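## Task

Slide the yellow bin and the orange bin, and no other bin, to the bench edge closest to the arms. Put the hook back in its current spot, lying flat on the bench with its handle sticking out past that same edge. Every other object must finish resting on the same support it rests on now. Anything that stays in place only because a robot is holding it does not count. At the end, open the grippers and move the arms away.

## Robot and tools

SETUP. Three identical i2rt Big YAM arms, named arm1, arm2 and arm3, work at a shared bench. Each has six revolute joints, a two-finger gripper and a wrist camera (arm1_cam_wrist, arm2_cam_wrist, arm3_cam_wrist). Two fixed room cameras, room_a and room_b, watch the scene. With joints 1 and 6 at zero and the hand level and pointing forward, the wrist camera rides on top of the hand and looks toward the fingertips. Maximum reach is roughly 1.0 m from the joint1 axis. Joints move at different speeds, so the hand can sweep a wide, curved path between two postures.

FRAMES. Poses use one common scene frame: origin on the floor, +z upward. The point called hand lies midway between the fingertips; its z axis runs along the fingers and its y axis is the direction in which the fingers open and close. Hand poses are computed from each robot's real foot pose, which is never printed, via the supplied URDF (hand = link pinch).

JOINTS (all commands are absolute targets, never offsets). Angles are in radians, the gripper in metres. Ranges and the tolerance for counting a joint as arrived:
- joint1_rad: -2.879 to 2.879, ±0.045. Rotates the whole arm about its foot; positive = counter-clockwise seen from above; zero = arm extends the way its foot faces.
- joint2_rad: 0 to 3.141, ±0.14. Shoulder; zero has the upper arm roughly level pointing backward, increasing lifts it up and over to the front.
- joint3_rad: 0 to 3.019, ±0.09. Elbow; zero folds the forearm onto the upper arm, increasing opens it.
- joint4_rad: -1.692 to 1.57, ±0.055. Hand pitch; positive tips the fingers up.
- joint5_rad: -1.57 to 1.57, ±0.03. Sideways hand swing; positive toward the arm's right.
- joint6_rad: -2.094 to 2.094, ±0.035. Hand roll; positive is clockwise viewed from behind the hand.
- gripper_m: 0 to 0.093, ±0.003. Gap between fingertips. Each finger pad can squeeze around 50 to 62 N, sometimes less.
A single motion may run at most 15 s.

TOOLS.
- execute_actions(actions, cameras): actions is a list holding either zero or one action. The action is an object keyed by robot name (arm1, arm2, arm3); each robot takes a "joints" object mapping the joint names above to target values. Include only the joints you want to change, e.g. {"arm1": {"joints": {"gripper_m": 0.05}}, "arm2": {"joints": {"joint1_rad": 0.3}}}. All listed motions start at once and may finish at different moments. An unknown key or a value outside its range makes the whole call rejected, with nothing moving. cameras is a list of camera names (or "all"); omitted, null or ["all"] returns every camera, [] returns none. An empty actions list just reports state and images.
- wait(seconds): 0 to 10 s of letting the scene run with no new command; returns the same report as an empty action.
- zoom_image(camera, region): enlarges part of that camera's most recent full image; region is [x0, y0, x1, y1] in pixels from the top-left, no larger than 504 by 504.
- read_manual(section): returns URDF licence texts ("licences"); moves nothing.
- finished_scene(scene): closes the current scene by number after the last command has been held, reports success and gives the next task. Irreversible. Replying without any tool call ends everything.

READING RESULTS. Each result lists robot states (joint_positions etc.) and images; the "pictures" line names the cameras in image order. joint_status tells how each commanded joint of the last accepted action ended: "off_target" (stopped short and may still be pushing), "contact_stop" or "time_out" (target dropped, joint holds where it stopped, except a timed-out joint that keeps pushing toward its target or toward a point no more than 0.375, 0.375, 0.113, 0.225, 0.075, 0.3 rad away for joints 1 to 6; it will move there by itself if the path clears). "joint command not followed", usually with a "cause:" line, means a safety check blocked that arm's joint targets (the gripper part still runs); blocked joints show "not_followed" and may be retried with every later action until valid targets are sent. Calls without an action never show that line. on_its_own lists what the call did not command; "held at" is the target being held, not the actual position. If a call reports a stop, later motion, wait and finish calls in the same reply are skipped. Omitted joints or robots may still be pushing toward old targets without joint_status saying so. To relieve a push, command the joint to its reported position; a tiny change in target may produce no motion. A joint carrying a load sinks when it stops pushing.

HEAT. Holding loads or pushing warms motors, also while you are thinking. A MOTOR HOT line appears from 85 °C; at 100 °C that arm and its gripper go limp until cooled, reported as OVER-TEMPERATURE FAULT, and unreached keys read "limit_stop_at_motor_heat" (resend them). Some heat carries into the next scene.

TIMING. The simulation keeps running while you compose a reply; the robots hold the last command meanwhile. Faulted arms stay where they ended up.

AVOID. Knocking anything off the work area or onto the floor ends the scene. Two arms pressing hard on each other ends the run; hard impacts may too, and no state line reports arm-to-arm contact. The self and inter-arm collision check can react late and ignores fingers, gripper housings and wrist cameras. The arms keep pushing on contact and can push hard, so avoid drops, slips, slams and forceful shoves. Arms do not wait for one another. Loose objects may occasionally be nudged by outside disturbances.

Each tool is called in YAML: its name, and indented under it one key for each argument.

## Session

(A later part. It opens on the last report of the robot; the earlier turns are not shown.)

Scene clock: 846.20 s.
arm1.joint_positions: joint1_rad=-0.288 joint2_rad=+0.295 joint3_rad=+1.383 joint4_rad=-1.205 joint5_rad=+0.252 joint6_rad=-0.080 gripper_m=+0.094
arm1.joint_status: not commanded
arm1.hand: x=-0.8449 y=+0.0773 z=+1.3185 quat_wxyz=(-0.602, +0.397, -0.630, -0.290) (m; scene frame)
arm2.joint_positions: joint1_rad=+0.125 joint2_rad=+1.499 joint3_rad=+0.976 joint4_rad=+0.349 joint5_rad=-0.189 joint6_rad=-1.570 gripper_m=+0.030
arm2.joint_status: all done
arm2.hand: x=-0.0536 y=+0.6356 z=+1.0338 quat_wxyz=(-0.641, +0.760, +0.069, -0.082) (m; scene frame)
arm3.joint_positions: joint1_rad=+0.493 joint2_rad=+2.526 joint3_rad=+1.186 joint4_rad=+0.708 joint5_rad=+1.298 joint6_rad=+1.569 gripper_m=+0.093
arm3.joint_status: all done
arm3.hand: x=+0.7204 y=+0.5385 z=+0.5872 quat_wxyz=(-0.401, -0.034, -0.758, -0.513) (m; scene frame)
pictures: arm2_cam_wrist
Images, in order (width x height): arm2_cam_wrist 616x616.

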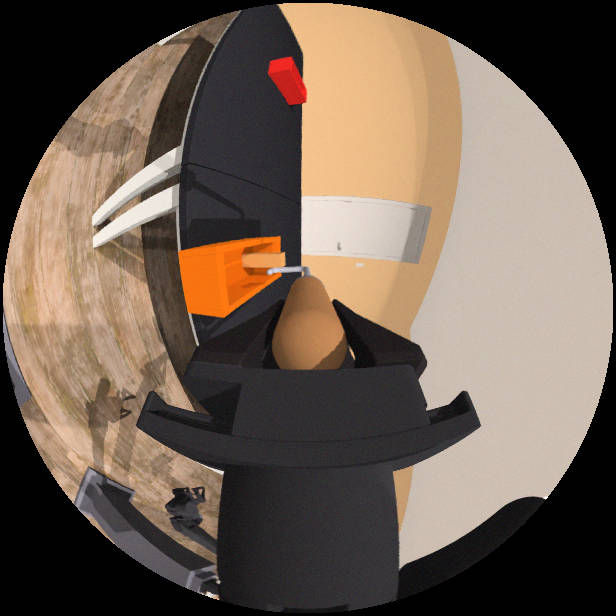

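execute_actions:
  actions:
    - {"arm2": {"joints": {"joint1_rad": -0.555, "joint2_rad": 2.42, "joint3_rad": 2.077, "joint4_rad": 1.14, "joint5_rad": -0.5, "joint6_rad": -1.4}}}
  cameras: ["arm2_cam_wrist", "room_b"]

Scene clock: 853.43 s.
arm1.joint_positions: joint1_rad=-0.288 joint2_rad=+0.295 joint3_rad=+1.383 joint4_rad=-1.205 joint5_rad=+0.252 joint6_rad=-0.080 gripper_m=+0.094
arm1.joint_status: not commanded
arm1.hand: x=-0.8449 y=+0.0773 z=+1.3185 quat_wxyz=(-0.602, +0.397, -0.630, -0.290) (m; scene frame)
arm2.joint_positions: joint1_rad=-0.559 joint2_rad=+2.470 joint3_rad=+2.003 joint4_rad=+1.101 joint5_rad=-0.507 joint6_rad=-1.397 gripper_m=+0.030
arm2.joint_status: all done
arm2.hand: x=+0.4690 y=+0.7528 z=+1.0254 quat_wxyz=(-0.867, +0.489, +0.026, +0.096) (m; scene frame)
arm3.joint_positions: joint1_rad=+0.493 joint2_rad=+2.526 joint3_rad=+1.186 joint4_rad=+0.708 joint5_rad=+1.298 joint6_rad=+1.569 gripper_m=+0.093
arm3.joint_status: not commanded
arm3.hand: x=+0.7204 y=+0.5385 z=+0.5872 quat_wxyz=(-0.401, -0.034, -0.758, -0.513) (m; scene frame)
pictures: arm2_cam_wrist, room_b
Images, in order (width x height): arm2_cam_wrist 616x616, room_b 896x504.

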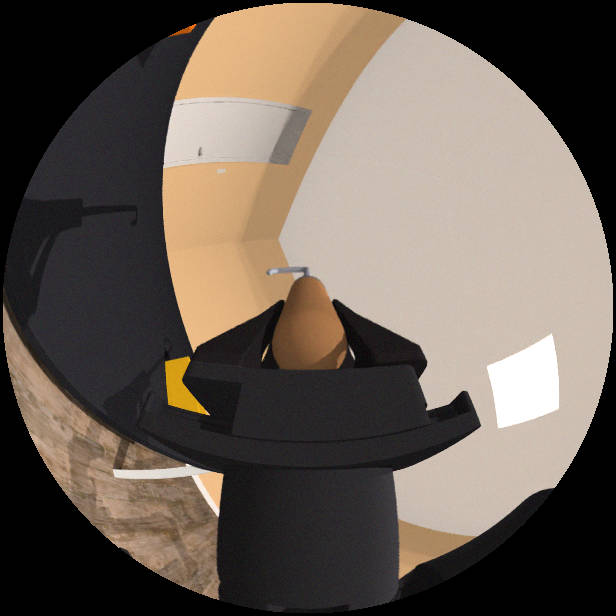

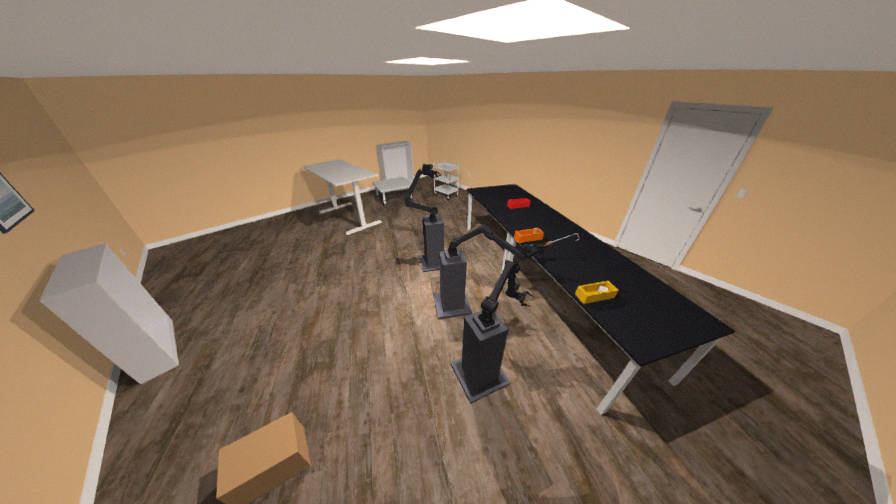

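execute_actions:
  actions:
    - {"arm2": {"joints": {"joint2_rad": 2.684, "joint6_rad": 0.20}}, "arm3": {"joints": {"joint1_rad": 0.517, "joint2_rad": 2.56, "joint4_rad": 0.655, "joint5_rad": 1.4}}}
  cameras: ["arm2_cam_wrist", "room_b", "room_a"]

Scene clock: 872.03 s.
arm1.joint_positions: joint1_rad=-0.288 joint2_rad=+0.295 joint3_rad=+1.383 joint4_rad=-1.205 joint5_rad=+0.252 joint6_rad=-0.080 gripper_m=+0.094
arm1.joint_status: not commanded
arm1.hand: x=-0.8449 y=+0.0773 z=+1.3185 quat_wxyz=(-0.602, +0.397, -0.630, -0.290) (m; scene frame)
arm2.joint_positions: joint1_rad=-0.561 joint2_rad=+2.739 joint3_rad=+2.035 joint4_rad=+1.122 joint5_rad=-0.502 joint6_rad=+0.186 gripper_m=+0.030
arm2.joint_status: all done
arm2.hand: x=+0.4763 y=+0.7611 z=+0.8113 quat_wxyz=(-0.622, +0.380, -0.421, -0.541) (m; scene frame)
arm3.joint_positions: joint1_rad=+0.498 joint2_rad=+2.526 joint3_rad=+1.186 joint4_rad=+0.697 joint5_rad=+1.338 joint6_rad=+1.569 gripper_m=+0.093
arm3.joint_status: joint5_rad time_out (moved +0.040 of +0.102); the others done
arm3.on_its_own: joint5_rad is held at +1.335, not at your +1.400, since a time_out
arm3.hand: x=+0.7229 y=+0.5338 z=+0.5902 quat_wxyz=(-0.417, -0.039, -0.751, -0.510) (m; scene frame)
pictures: arm2_cam_wrist, room_a, room_b
joint command not followed: on one or more control steps a check withheld the commanded joint targets of the arm3 arm, and it was not sent them on those steps.
cause: the commanded joint targets would bring two parts of the arm too close to each other (its wrist (the part past joint 4) and its wrist camera); next, command targets that bring no two parts of the arm closer together.
Images, in order (width x height): arm2_cam_wrist 616x616, room_a 896x504, room_b 896x504.

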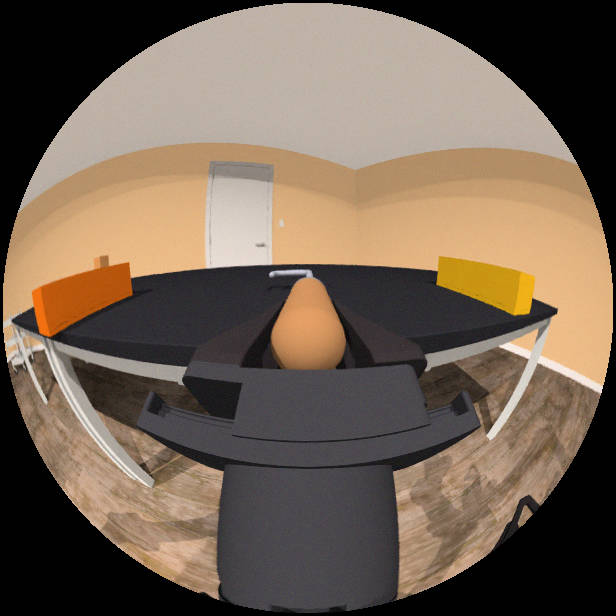

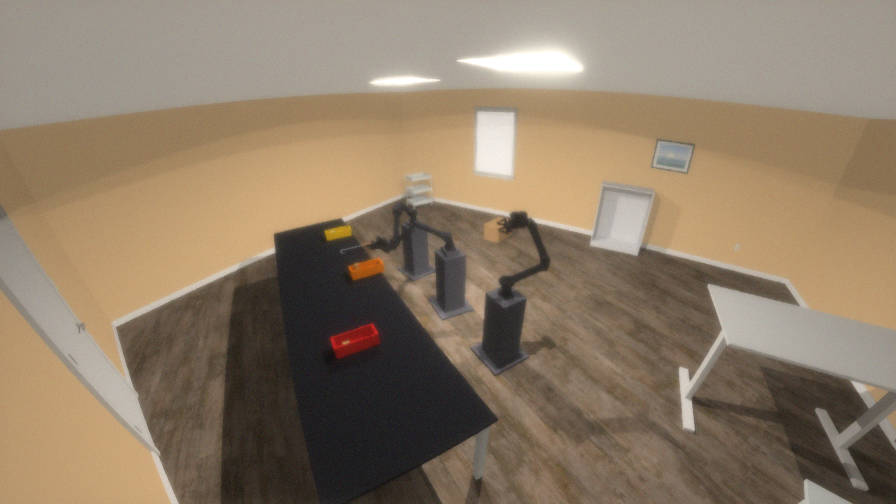

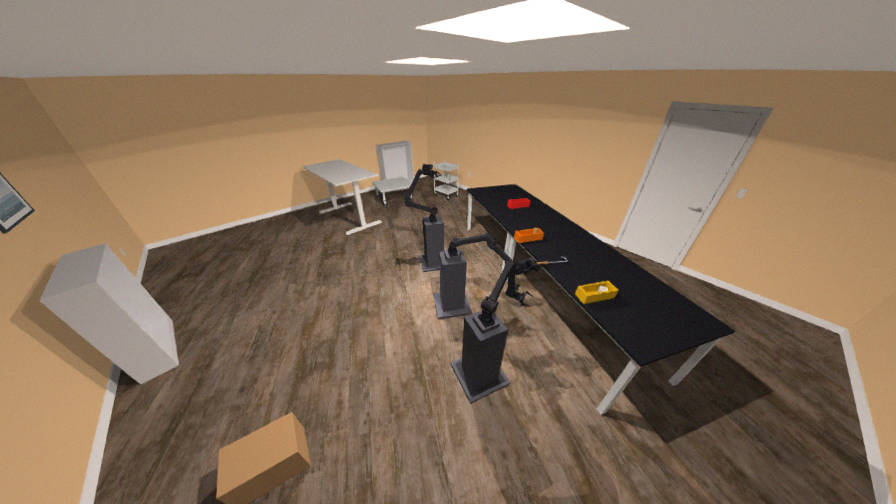

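execute_actions:
  actions:
    - {"arm2": {"joints": {"joint3_rad": 2.01}}, "arm3": {"joints": {"joint1_rad": 0.498, "joint2_rad": 2.555, "joint4_rad": 0.66, "joint5_rad": 1.3}}}
  cameras: ["arm2_cam_wrist"]

Scene clock: 879.87 s.
arm1.joint_positions: joint1_rad=-0.288 joint2_rad=+0.295 joint3_rad=+1.383 joint4_rad=-1.205 joint5_rad=+0.252 joint6_rad=-0.080 gripper_m=+0.094
arm1.joint_status: not commanded
arm1.hand: x=-0.8449 y=+0.0773 z=+1.3185 quat_wxyz=(-0.602, +0.397, -0.630, -0.290) (m; scene frame)
arm2.joint_positions: joint1_rad=-0.561 joint2_rad=+2.736 joint3_rad=+1.989 joint4_rad=+1.122 joint5_rad=-0.502 joint6_rad=+0.188 gripper_m=+0.030
arm2.joint_status: all done
arm2.hand: x=+0.4717 y=+0.7552 z=+0.7914 quat_wxyz=(-0.609, +0.382, -0.438, -0.539) (m; scene frame)
arm3.joint_positions: joint1_rad=+0.498 joint2_rad=+2.526 joint3_rad=+1.186 joint4_rad=+0.669 joint5_rad=+1.303 joint6_rad=+1.570 gripper_m=+0.093
arm3.joint_status: all done
arm3.hand: x=+0.7204 y=+0.5348 z=+0.5837 quat_wxyz=(-0.411, -0.022, -0.760, -0.503) (m; scene frame)
pictures: arm2_cam_wrist
Images, in order (width x height): arm2_cam_wrist 616x616.

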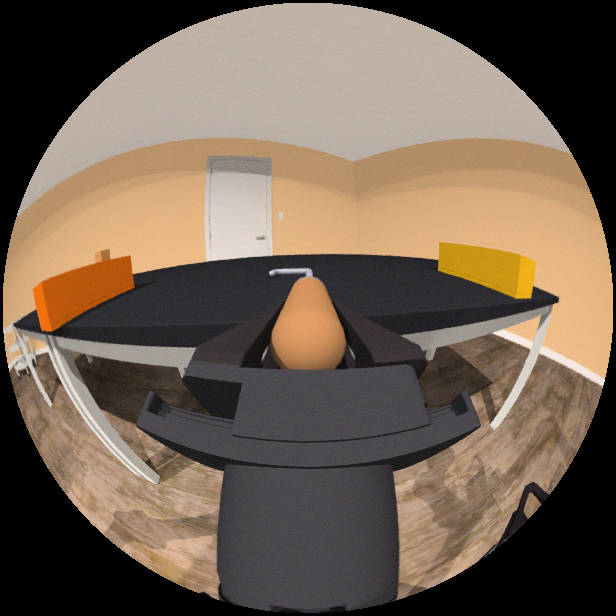

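execute_actions:
  actions:
    - {"arm2": {"joints": {"gripper_m": 0.093, "joint3_rad": 1.3}}}
  cameras: ["arm2_cam_wrist", "room_b", "room_a", "arm3_cam_wrist"]

Scene clock: 887.20 s.
arm1.joint_positions: joint1_rad=-0.288 joint2_rad=+0.295 joint3_rad=+1.383 joint4_rad=-1.205 joint5_rad=+0.252 joint6_rad=-0.080 gripper_m=+0.094
arm1.joint_status: not commanded
arm1.hand: x=-0.8449 y=+0.0773 z=+1.3185 quat_wxyz=(-0.602, +0.397, -0.630, -0.290) (m; scene frame)
arm2.joint_positions: joint1_rad=-0.561 joint2_rad=+2.687 joint3_rad=+1.299 joint4_rad=+1.128 joint5_rad=-0.501 joint6_rad=+0.190 gripper_m=+0.093
arm2.joint_status: all done
arm2.hand: x=+0.3433 y=+0.5920 z=+0.5538 quat_wxyz=(-0.400, +0.410, -0.666, -0.478) (m; scene frame)
arm3.joint_positions: joint1_rad=+0.498 joint2_rad=+2.526 joint3_rad=+1.186 joint4_rad=+0.669 joint5_rad=+1.303 joint6_rad=+1.570 gripper_m=+0.093
arm3.joint_status: not commanded
arm3.hand: x=+0.7204 y=+0.5348 z=+0.5837 quat_wxyz=(-0.411, -0.022, -0.760, -0.503) (m; scene frame)
pictures: arm2_cam_wrist, arm3_cam_wrist, room_a, room_b
Images, in order (width x height): arm2_cam_wrist 616x616, arm3_cam_wrist 616x616, room_a 896x504, room_b 896x504.

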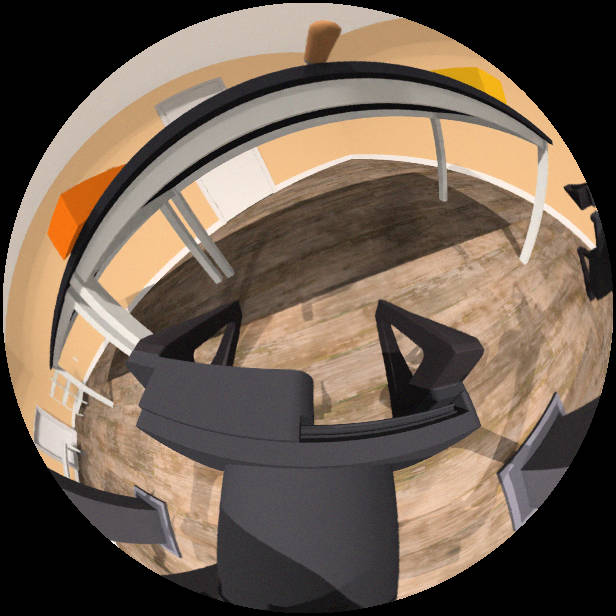

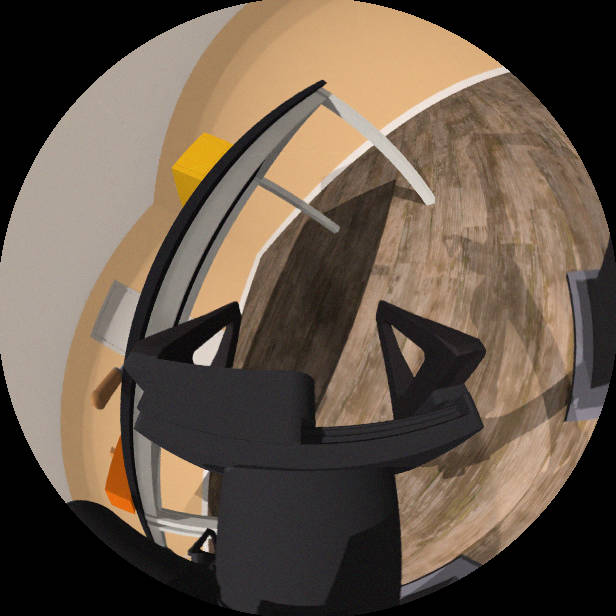

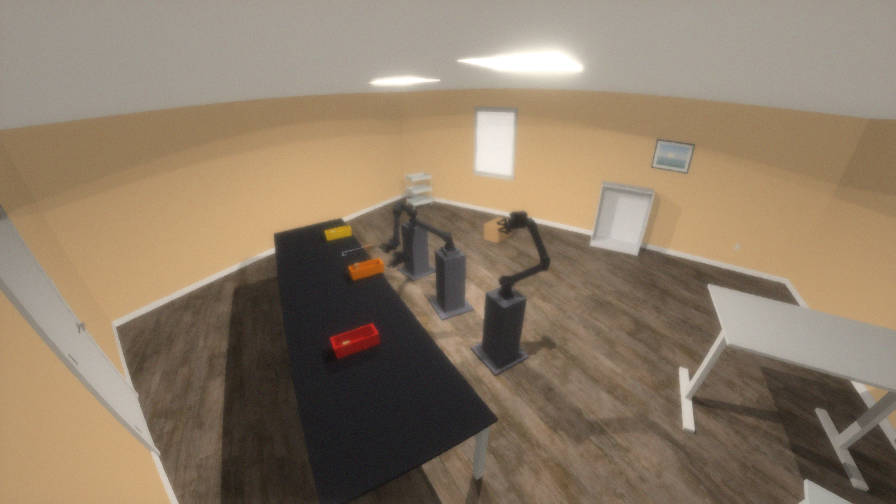

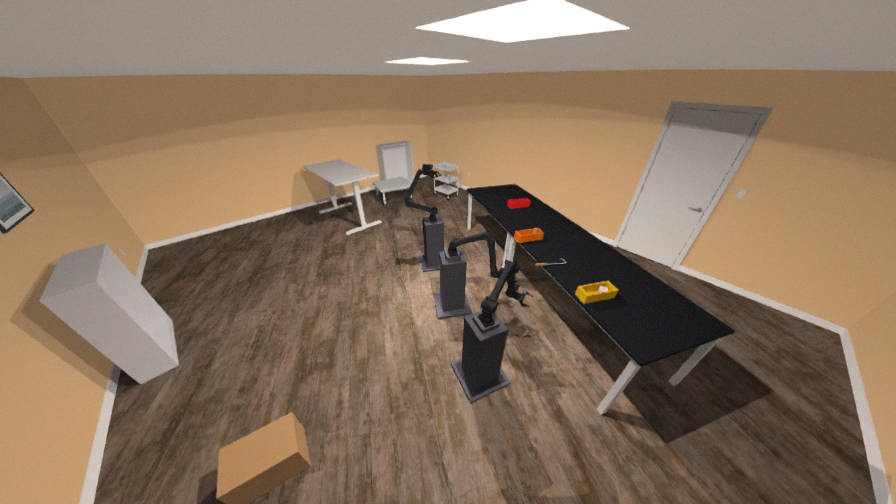

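execute_actions:
  actions:
    - {"arm3": {"joints": {"joint2_rad": 2.525, "joint3_rad": 1.867, "joint4_rad": 0.725}}, "arm2": {"joints": {"joint3_rad": 0.9}}}
  cameras: ["arm3_cam_wrist", "room_b"]

Scene clock: 902.60 s.
arm1.joint_positions: joint1_rad=-0.288 joint2_rad=+0.295 joint3_rad=+1.383 joint4_rad=-1.205 joint5_rad=+0.252 joint6_rad=-0.080 gripper_m=+0.094
arm1.joint_status: not commanded
arm1.hand: x=-0.8449 y=+0.0773 z=+1.3185 quat_wxyz=(-0.602, +0.397, -0.630, -0.290) (m; scene frame)
arm2.joint_positions: joint1_rad=-0.561 joint2_rad=+2.687 joint3_rad=+0.899 joint4_rad=+1.128 joint5_rad=-0.501 joint6_rad=+0.190 gripper_m=+0.093
arm2.joint_status: all done
arm2.hand: x=+0.2256 y=+0.4412 z=+0.4766 quat_wxyz=(-0.246, +0.407, -0.775, -0.415) (m; scene frame)
arm3.joint_positions: joint1_rad=+0.498 joint2_rad=+2.504 joint3_rad=+1.841 joint4_rad=+0.717 joint5_rad=+1.300 joint6_rad=+1.570 gripper_m=+0.093
arm3.joint_status: all done
arm3.hand: x=+0.5763 y=+0.7228 z=+0.8093 quat_wxyz=(-0.213, -0.241, -0.656, -0.682) (m; scene frame)
pictures: arm3_cam_wrist, room_b
Images, in order (width x height): arm3_cam_wrist 616x616, room_b 896x504.

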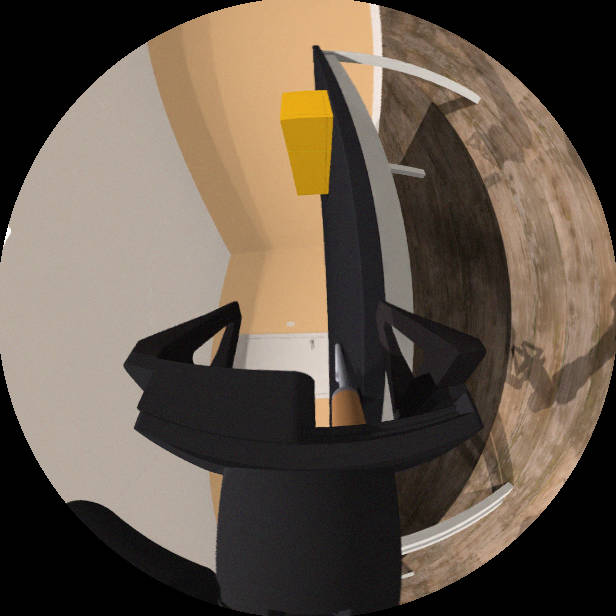

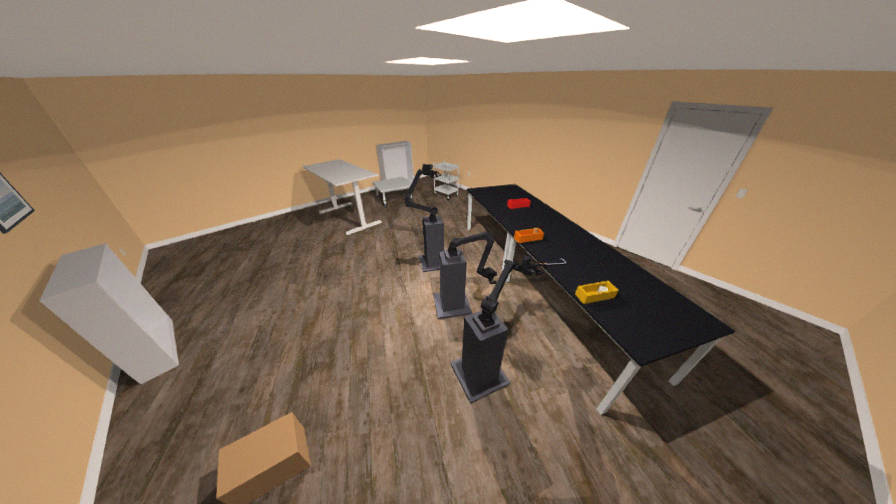

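execute_actions:
  actions:
    - {"arm3": {"joints": {"joint2_rad": 2.57, "joint5_rad": 0.634}}}
  cameras: ["arm3_cam_wrist", "room_b"]

Scene clock: 922.60 s.
arm1.joint_positions: joint1_rad=-0.288 joint2_rad=+0.295 joint3_rad=+1.383 joint4_rad=-1.205 joint5_rad=+0.252 joint6_rad=-0.080 gripper_m=+0.094
arm1.joint_status: not commanded
arm1.hand: x=-0.8449 y=+0.0773 z=+1.3185 quat_wxyz=(-0.602, +0.397, -0.630, -0.290) (m; scene frame)
arm2.joint_positions: joint1_rad=-0.561 joint2_rad=+2.687 joint3_rad=+0.899 joint4_rad=+1.128 joint5_rad=-0.501 joint6_rad=+0.190 gripper_m=+0.093
arm2.joint_status: not commanded
arm2.hand: x=+0.2256 y=+0.4412 z=+0.4766 quat_wxyz=(-0.246, +0.407, -0.775, -0.415) (m; scene frame)
arm3.joint_positions: joint1_rad=+0.498 joint2_rad=+2.546 joint3_rad=+1.841 joint4_rad=+0.717 joint5_rad=+0.637 joint6_rad=+1.570 gripper_m=+0.093
arm3.joint_status: all done
arm3.hand: x=+0.4723 y=+0.7559 z=+0.7775 quat_wxyz=(+0.003, +0.003, -0.702, -0.712) (m; scene frame)
pictures: arm3_cam_wrist, room_b
Images, in order (width x height): arm3_cam_wrist 616x616, room_b 896x504.

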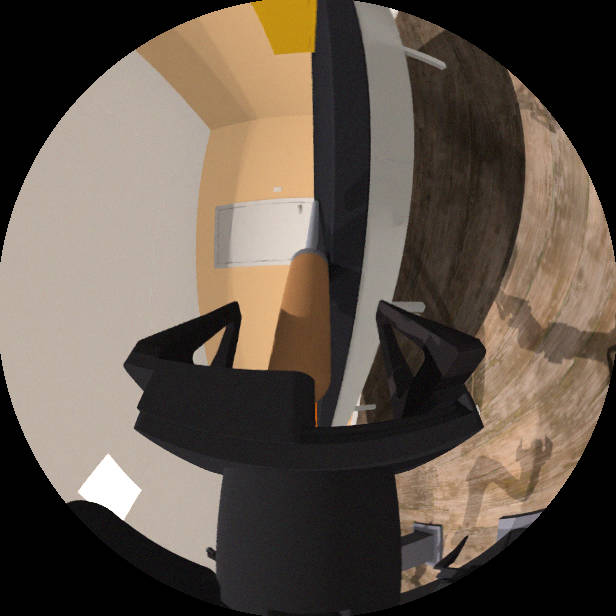

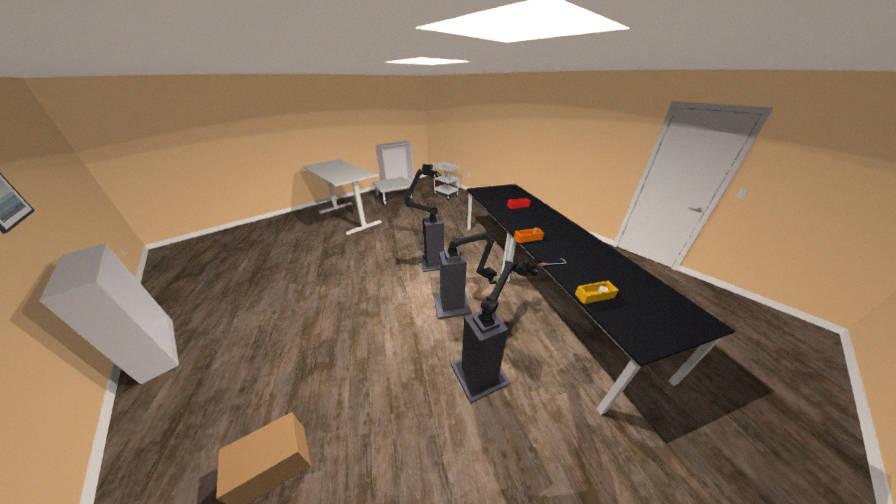

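execute_actions:
  actions:
    - {"arm3": {"joints": {"gripper_m": 0.0}}}
  cameras: ["arm3_cam_wrist"]

zoom_image:
  camera: "arm3_cam_wrist"
  region: [220, 170, 420, 390]

Scene clock: 925.83 s.
arm1.joint_positions: joint1_rad=-0.288 joint2_rad=+0.295 joint3_rad=+1.383 joint4_rad=-1.205 joint5_rad=+0.252 joint6_rad=-0.080 gripper_m=+0.094
arm1.joint_status: not commanded
arm1.hand: x=-0.8449 y=+0.0773 z=+1.3185 quat_wxyz=(-0.602, +0.397, -0.630, -0.290) (m; scene frame)
arm2.joint_positions: joint1_rad=-0.561 joint2_rad=+2.687 joint3_rad=+0.899 joint4_rad=+1.128 joint5_rad=-0.501 joint6_rad=+0.190 gripper_m=+0.093
arm2.joint_status: not commanded
arm2.hand: x=+0.2256 y=+0.4412 z=+0.4766 quat_wxyz=(-0.246, +0.407, -0.775, -0.415) (m; scene frame)
arm3.joint_positions: joint1_rad=+0.498 joint2_rad=+2.546 joint3_rad=+1.842 joint4_rad=+0.722 joint5_rad=+0.633 joint6_rad=+1.571 gripper_m=+0.030
arm3.joint_status: gripper_m off_target (ended at +0.030, target +0.000)
arm3.hand: x=+0.4715 y=+0.7561 z=+0.7788 quat_wxyz=(+0.006, +0.003, -0.700, -0.714) (m; scene frame)
pictures: arm3_cam_wrist
Images, in order (width x height): arm3_cam_wrist 616x616.

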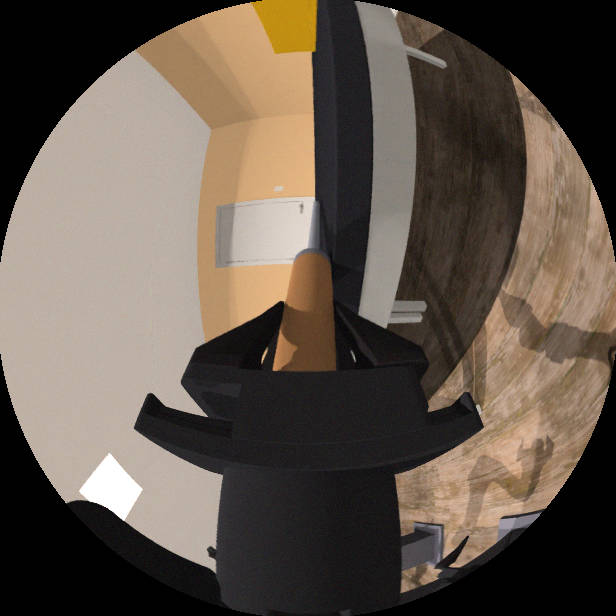

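Region (220, 170, 420, 390) of arm3_cam_wrist's 616x616 image, scaled by 2.291, with more detail than that image has; it fills the left 458 columns of this view, and the rest is white.

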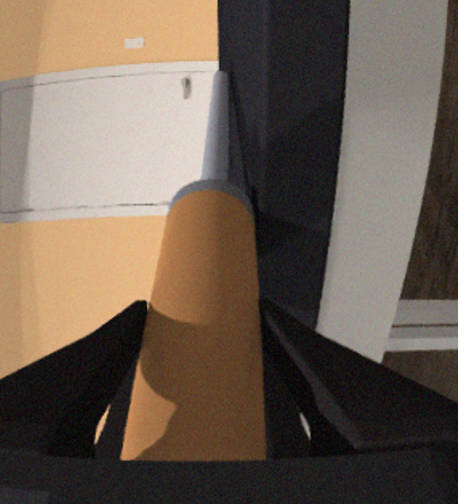

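execute_actions:
  actions:
    - {"arm3": {"joints": {"joint1_rad": -0.645, "joint2_rad": 2.38, "joint3_rad": 2.02, "joint4_rad": 0.95, "joint5_rad": -0.416}}}
  cameras: ["arm3_cam_wrist", "room_b", "room_a"]

zoom_image:
  camera: "arm3_cam_wrist"
  region: [220, 170, 420, 390]

Scene clock: 971.17 s.
arm1.joint_positions: joint1_rad=-0.288 joint2_rad=+0.295 joint3_rad=+1.383 joint4_rad=-1.205 joint5_rad=+0.252 joint6_rad=-0.080 gripper_m=+0.094
arm1.joint_status: not commanded
arm1.hand: x=-0.8449 y=+0.0773 z=+1.3185 quat_wxyz=(-0.602, +0.397, -0.630, -0.290) (m; scene frame)
arm2.joint_positions: joint1_rad=-0.561 joint2_rad=+2.687 joint3_rad=+0.899 joint4_rad=+1.128 joint5_rad=-0.501 joint6_rad=+0.190 gripper_m=+0.093
arm2.joint_status: not commanded
arm2.hand: x=+0.2256 y=+0.4412 z=+0.4766 quat_wxyz=(-0.246, +0.407, -0.775, -0.415) (m; scene frame)
arm3.joint_positions: joint1_rad=-0.647 joint2_rad=+2.405 joint3_rad=+1.990 joint4_rad=+0.912 joint5_rad=-0.420 joint6_rad=+1.575 gripper_m=+0.030
arm3.joint_status: all done
arm3.hand: x=+1.2864 y=+0.8167 z=+1.0327 quat_wxyz=(-0.105, +0.052, -0.526, -0.842) (m; scene frame)
pictures: arm3_cam_wrist, room_a, room_b
Images, in order (width x height): arm3_cam_wrist 616x616, room_a 896x504, room_b 896x504.

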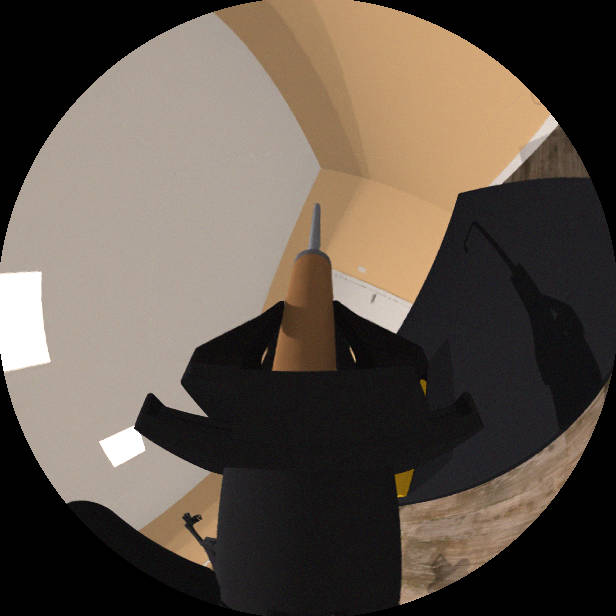

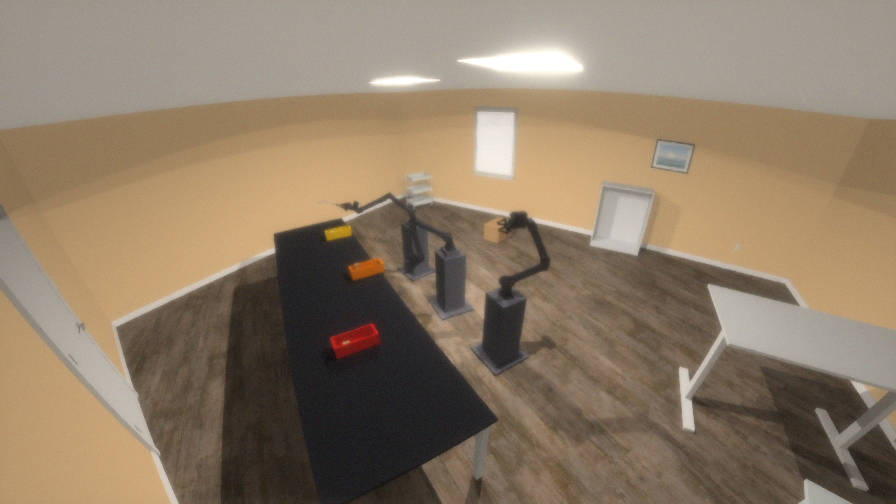

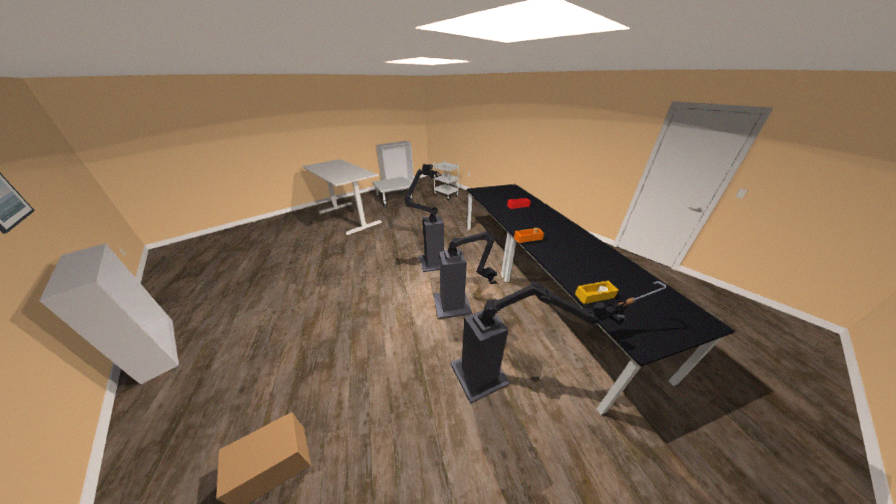

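Region (220, 170, 420, 390) of arm3_cam_wrist's 616x616 image, scaled by 2.291, with more detail than that image has; it fills the left 458 columns of this view, and the rest is white.

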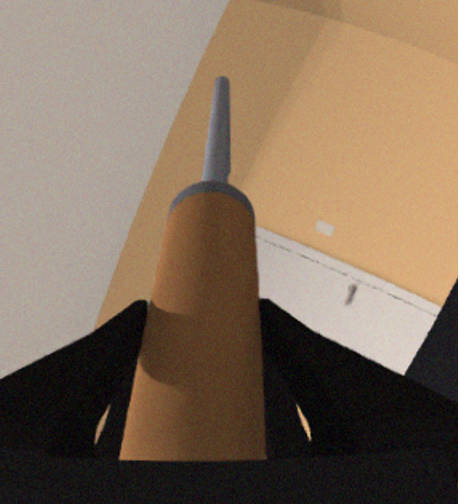

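execute_actions:
  actions:
    - {"arm3": {"joints": {"joint3_rad": 1.533, "joint5_rad": -0.40}}}
  cameras: ["arm3_cam_wrist", "room_b"]

Scene clock: 979.97 s.
arm1.joint_positions: joint1_rad=-0.288 joint2_rad=+0.295 joint3_rad=+1.383 joint4_rad=-1.205 joint5_rad=+0.252 joint6_rad=-0.080 gripper_m=+0.094
arm1.joint_status: not commanded
arm1.hand: x=-0.8449 y=+0.0773 z=+1.3185 quat_wxyz=(-0.602, +0.397, -0.630, -0.290) (m; scene frame)
arm2.joint_positions: joint1_rad=-0.561 joint2_rad=+2.687 joint3_rad=+0.899 joint4_rad=+1.128 joint5_rad=-0.501 joint6_rad=+0.190 gripper_m=+0.093
arm2.joint_status: not commanded
arm2.hand: x=+0.2256 y=+0.4412 z=+0.4766 quat_wxyz=(-0.246, +0.407, -0.775, -0.415) (m; scene frame)
arm3.joint_positions: joint1_rad=-0.647 joint2_rad=+2.415 joint3_rad=+1.516 joint4_rad=+0.927 joint5_rad=-0.402 joint6_rad=+1.578 gripper_m=+0.030
arm3.joint_status: all done
arm3.hand: x=+1.2520 y=+0.7456 z=+0.7800 quat_wxyz=(-0.039, -0.030, -0.695, -0.717) (m; scene frame)
pictures: arm3_cam_wrist, room_b
Images, in order (width x height): arm3_cam_wrist 616x616, room_b 896x504.

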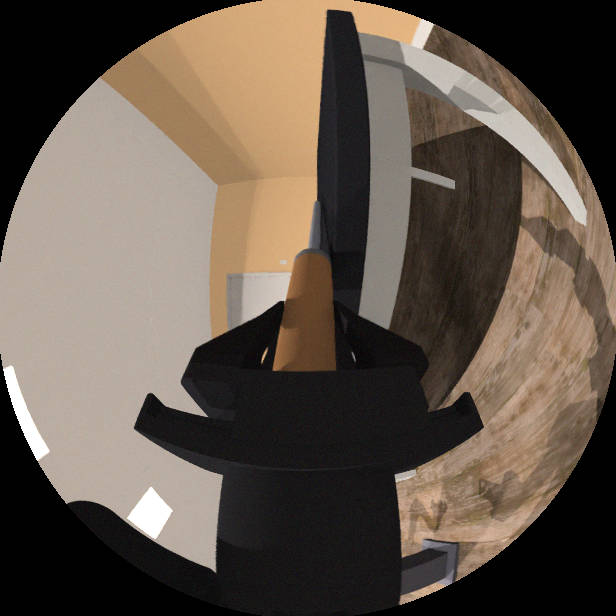

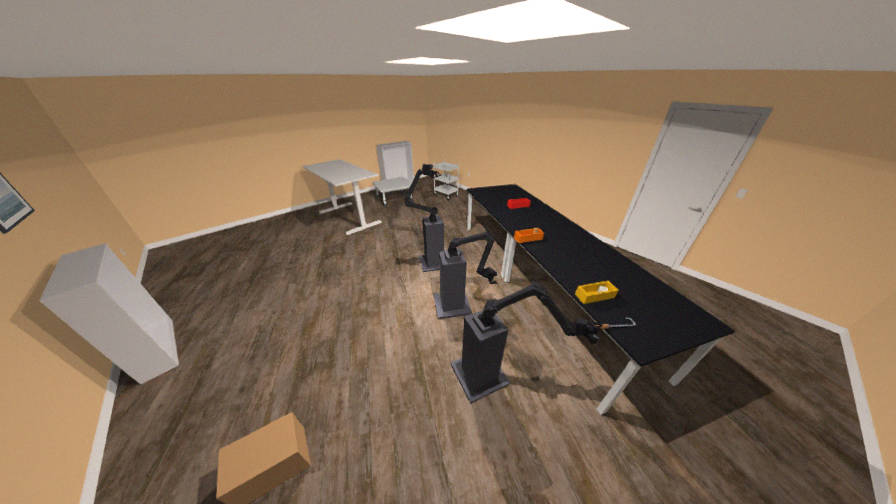

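execute_actions:
  actions:
    - {"arm3": {"joints": {"gripper_m": 0.093, "joint1_rad": -1.0, "joint2_rad": 2.43, "joint5_rad": 0.1}}}

Scene clock: 995.27 s.
arm1.joint_positions: joint1_rad=-0.288 joint2_rad=+0.295 joint3_rad=+1.383 joint4_rad=-1.205 joint5_rad=+0.252 joint6_rad=-0.080 gripper_m=+0.094
arm1.joint_status: not commanded
arm1.hand: x=-0.8449 y=+0.0773 z=+1.3185 quat_wxyz=(-0.602, +0.397, -0.630, -0.290) (m; scene frame)
arm2.joint_positions: joint1_rad=-0.561 joint2_rad=+2.687 joint3_rad=+0.899 joint4_rad=+1.128 joint5_rad=-0.501 joint6_rad=+0.190 gripper_m=+0.093
arm2.joint_status: not commanded
arm2.hand: x=+0.2256 y=+0.4412 z=+0.4766 quat_wxyz=(-0.246, +0.407, -0.775, -0.415) (m; scene frame)
arm3.joint_positions: joint1_rad=-0.998 joint2_rad=+2.415 joint3_rad=+1.516 joint4_rad=+0.938 joint5_rad=+0.100 joint6_rad=+1.578 gripper_m=+0.093
arm3.joint_status: all done
arm3.hand: x=+1.5551 y=+0.5300 z=+0.7838 quat_wxyz=(-0.328, -0.319, -0.612, -0.645) (m; scene frame)
pictures: arm1_cam_wrist, arm2_cam_wrist, arm3_cam_wrist, room_a, room_b
Images, in order (width x height): arm1_cam_wrist 616x616, arm2_cam_wrist 616x616, arm3_cam_wrist 616x616, room_a 896x504, room_b 896x504.

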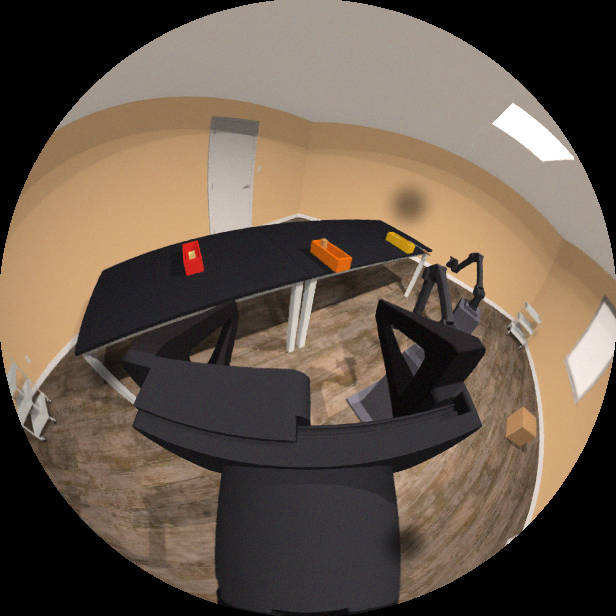

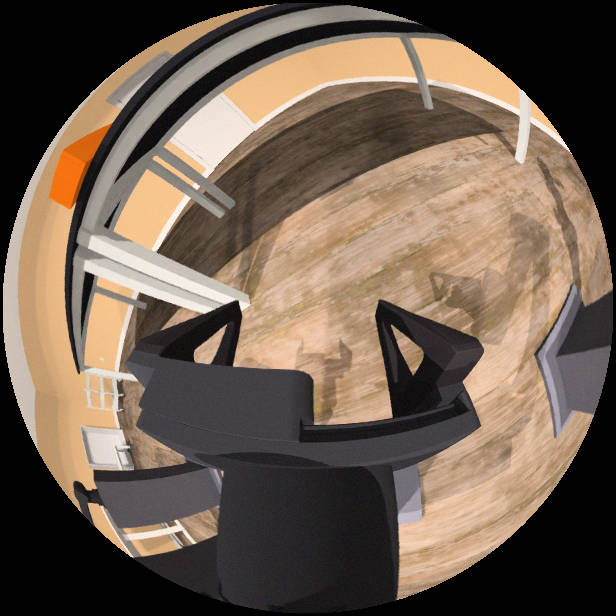

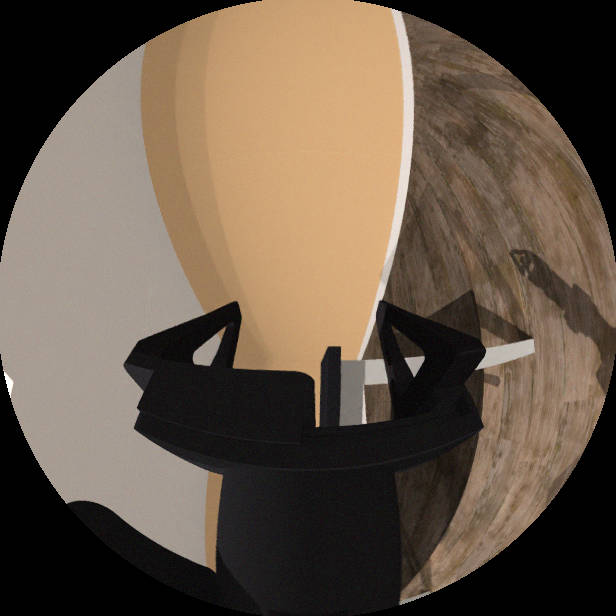

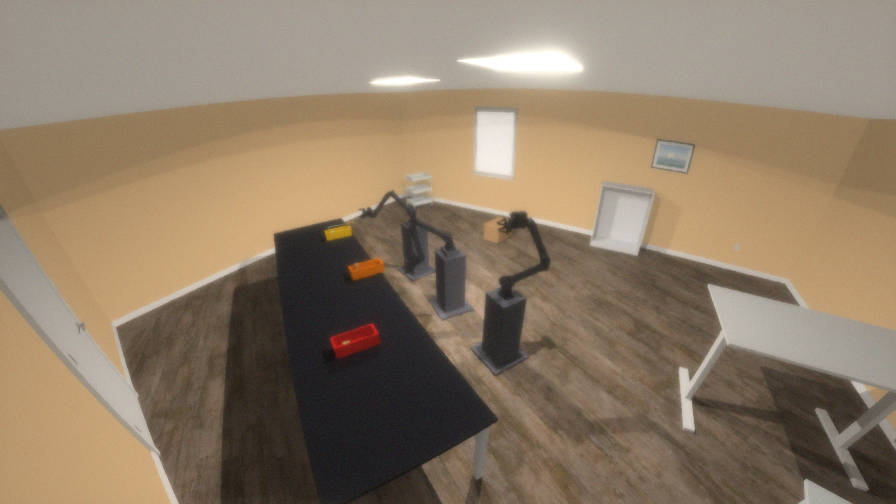

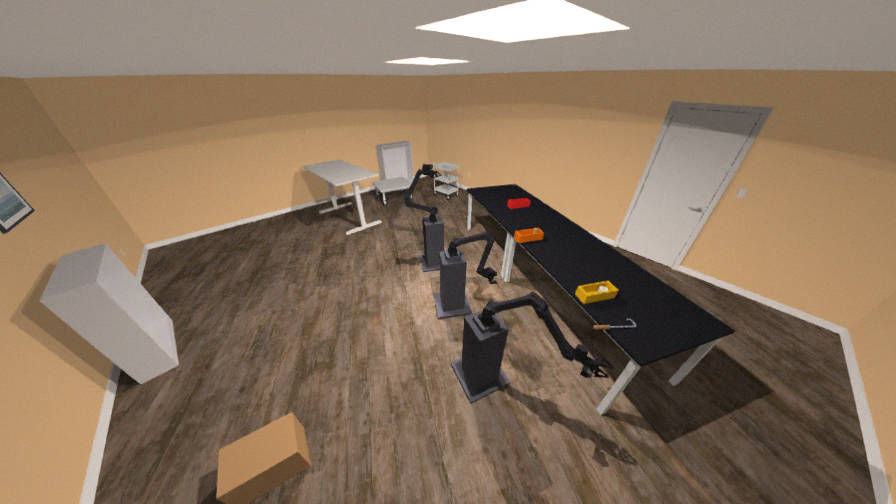

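zoom_image:
  camera: "room_b"
  region: [555, 265, 675, 345]

zoom_image:
  camera: "room_b"
  region: [490, 190, 610, 270]

Region (555, 265, 675, 345) of room_b's 896x504 image, scaled by 4.200, with more detail than that image has.

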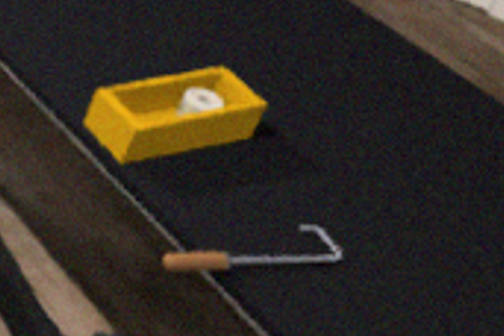

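Region (490, 190, 610, 270) of room_b's 896x504 image, scaled by 4.200, with more detail than that image has.

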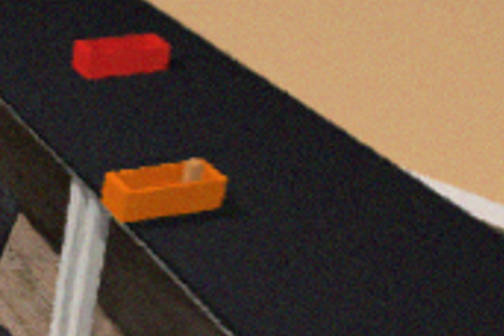

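zoom_image:
  camera: "arm2_cam_wrist"
  region: [30, 100, 170, 240]

zoom_image:
  camera: "arm1_cam_wrist"
  region: [300, 225, 440, 290]

Region (30, 100, 170, 240) of arm2_cam_wrist's 616x616 image, scaled by 3.600, with more detail than that image has.

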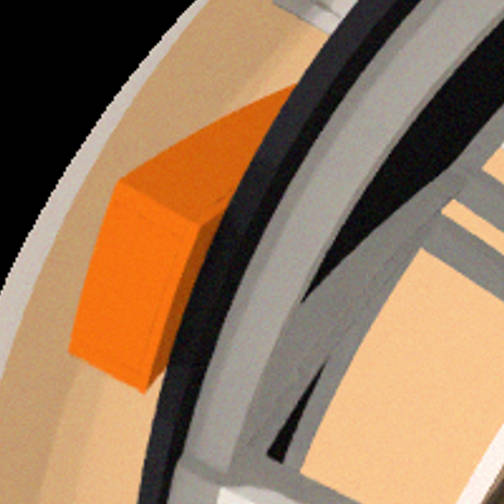

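Region (300, 225, 440, 290) of arm1_cam_wrist's 616x616 image, scaled by 3.600, with more detail than that image has; it fills the top 234 rows of this view, and the rest is white.

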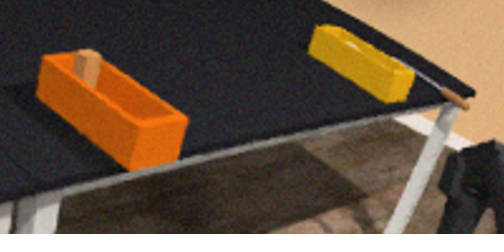

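execute_actions:
  actions:
    - {"arm2": {"joints": {"joint1_rad": 0.118, "joint2_rad": 2.24, "joint3_rad": 1.13, "joint5_rad": 0.0, "joint6_rad": 0.0, "gripper_m": 0.05}}}
  cameras: ["arm2_cam_wrist", "room_a"]

Scene clock: 1084.17 s.
arm1.joint_positions: joint1_rad=-0.288 joint2_rad=+0.295 joint3_rad=+1.383 joint4_rad=-1.205 joint5_rad=+0.252 joint6_rad=-0.080 gripper_m=+0.094
arm1.joint_status: not commanded
arm1.hand: x=-0.8449 y=+0.0773 z=+1.3185 quat_wxyz=(-0.602, +0.397, -0.630, -0.290) (m; scene frame)
arm2.joint_positions: joint1_rad=+0.112 joint2_rad=+2.231 joint3_rad=+1.128 joint4_rad=+1.139 joint5_rad=-0.003 joint6_rad=+0.010 gripper_m=+0.050
arm2.joint_status: all done
arm2.hand: x=-0.0159 y=+0.7307 z=+0.8098 quat_wxyz=(-0.502, +0.490, -0.490, -0.518) (m; scene frame)
arm3.joint_positions: joint1_rad=-0.998 joint2_rad=+2.415 joint3_rad=+1.516 joint4_rad=+0.938 joint5_rad=+0.100 joint6_rad=+1.578 gripper_m=+0.093
arm3.joint_status: not commanded
arm3.hand: x=+1.5551 y=+0.5300 z=+0.7838 quat_wxyz=(-0.328, -0.319, -0.612, -0.645) (m; scene frame)
pictures: arm2_cam_wrist, room_a
Images, in order (width x height): arm2_cam_wrist 616x616, room_a 896x504.

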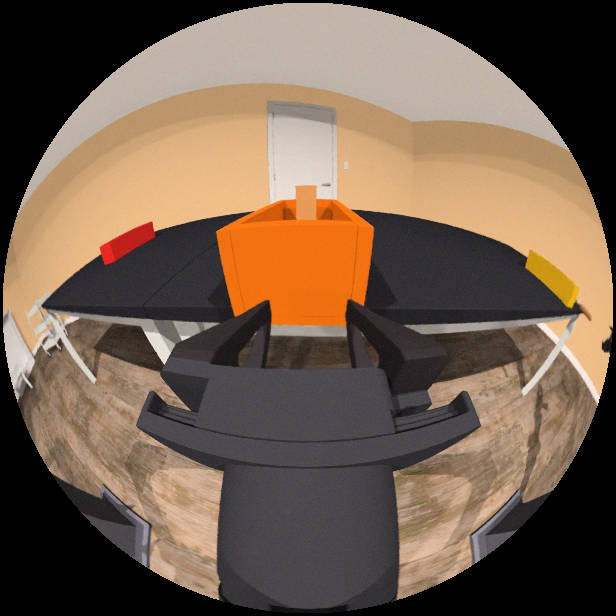

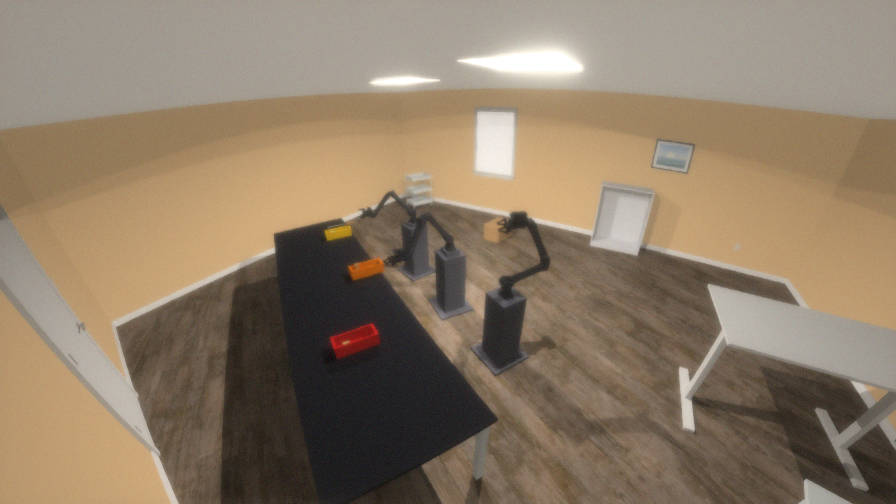

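zoom_image:
  camera: "arm2_cam_wrist"
  region: [130, 190, 480, 360]

zoom_image:
  camera: "arm2_cam_wrist"
  region: [340, 270, 460, 340]

Region (130, 190, 480, 360) of arm2_cam_wrist's 616x616 image, scaled by 1.440, with more detail than that image has; it fills the top 245 rows of this view, and the rest is white.

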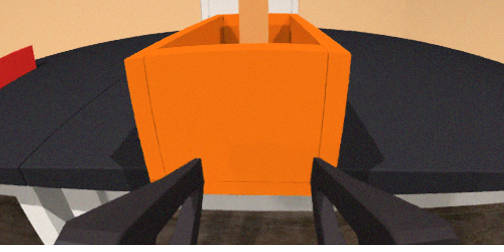

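Region (340, 270, 460, 340) of arm2_cam_wrist's 616x616 image, scaled by 4.200, with more detail than that image has; it fills the top 294 rows of this view, and the rest is white.

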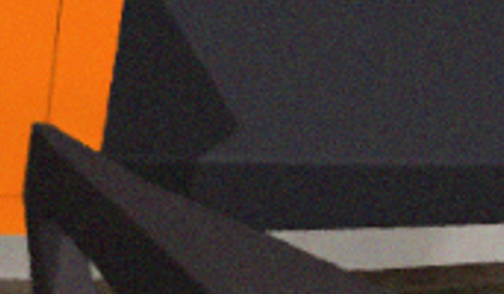

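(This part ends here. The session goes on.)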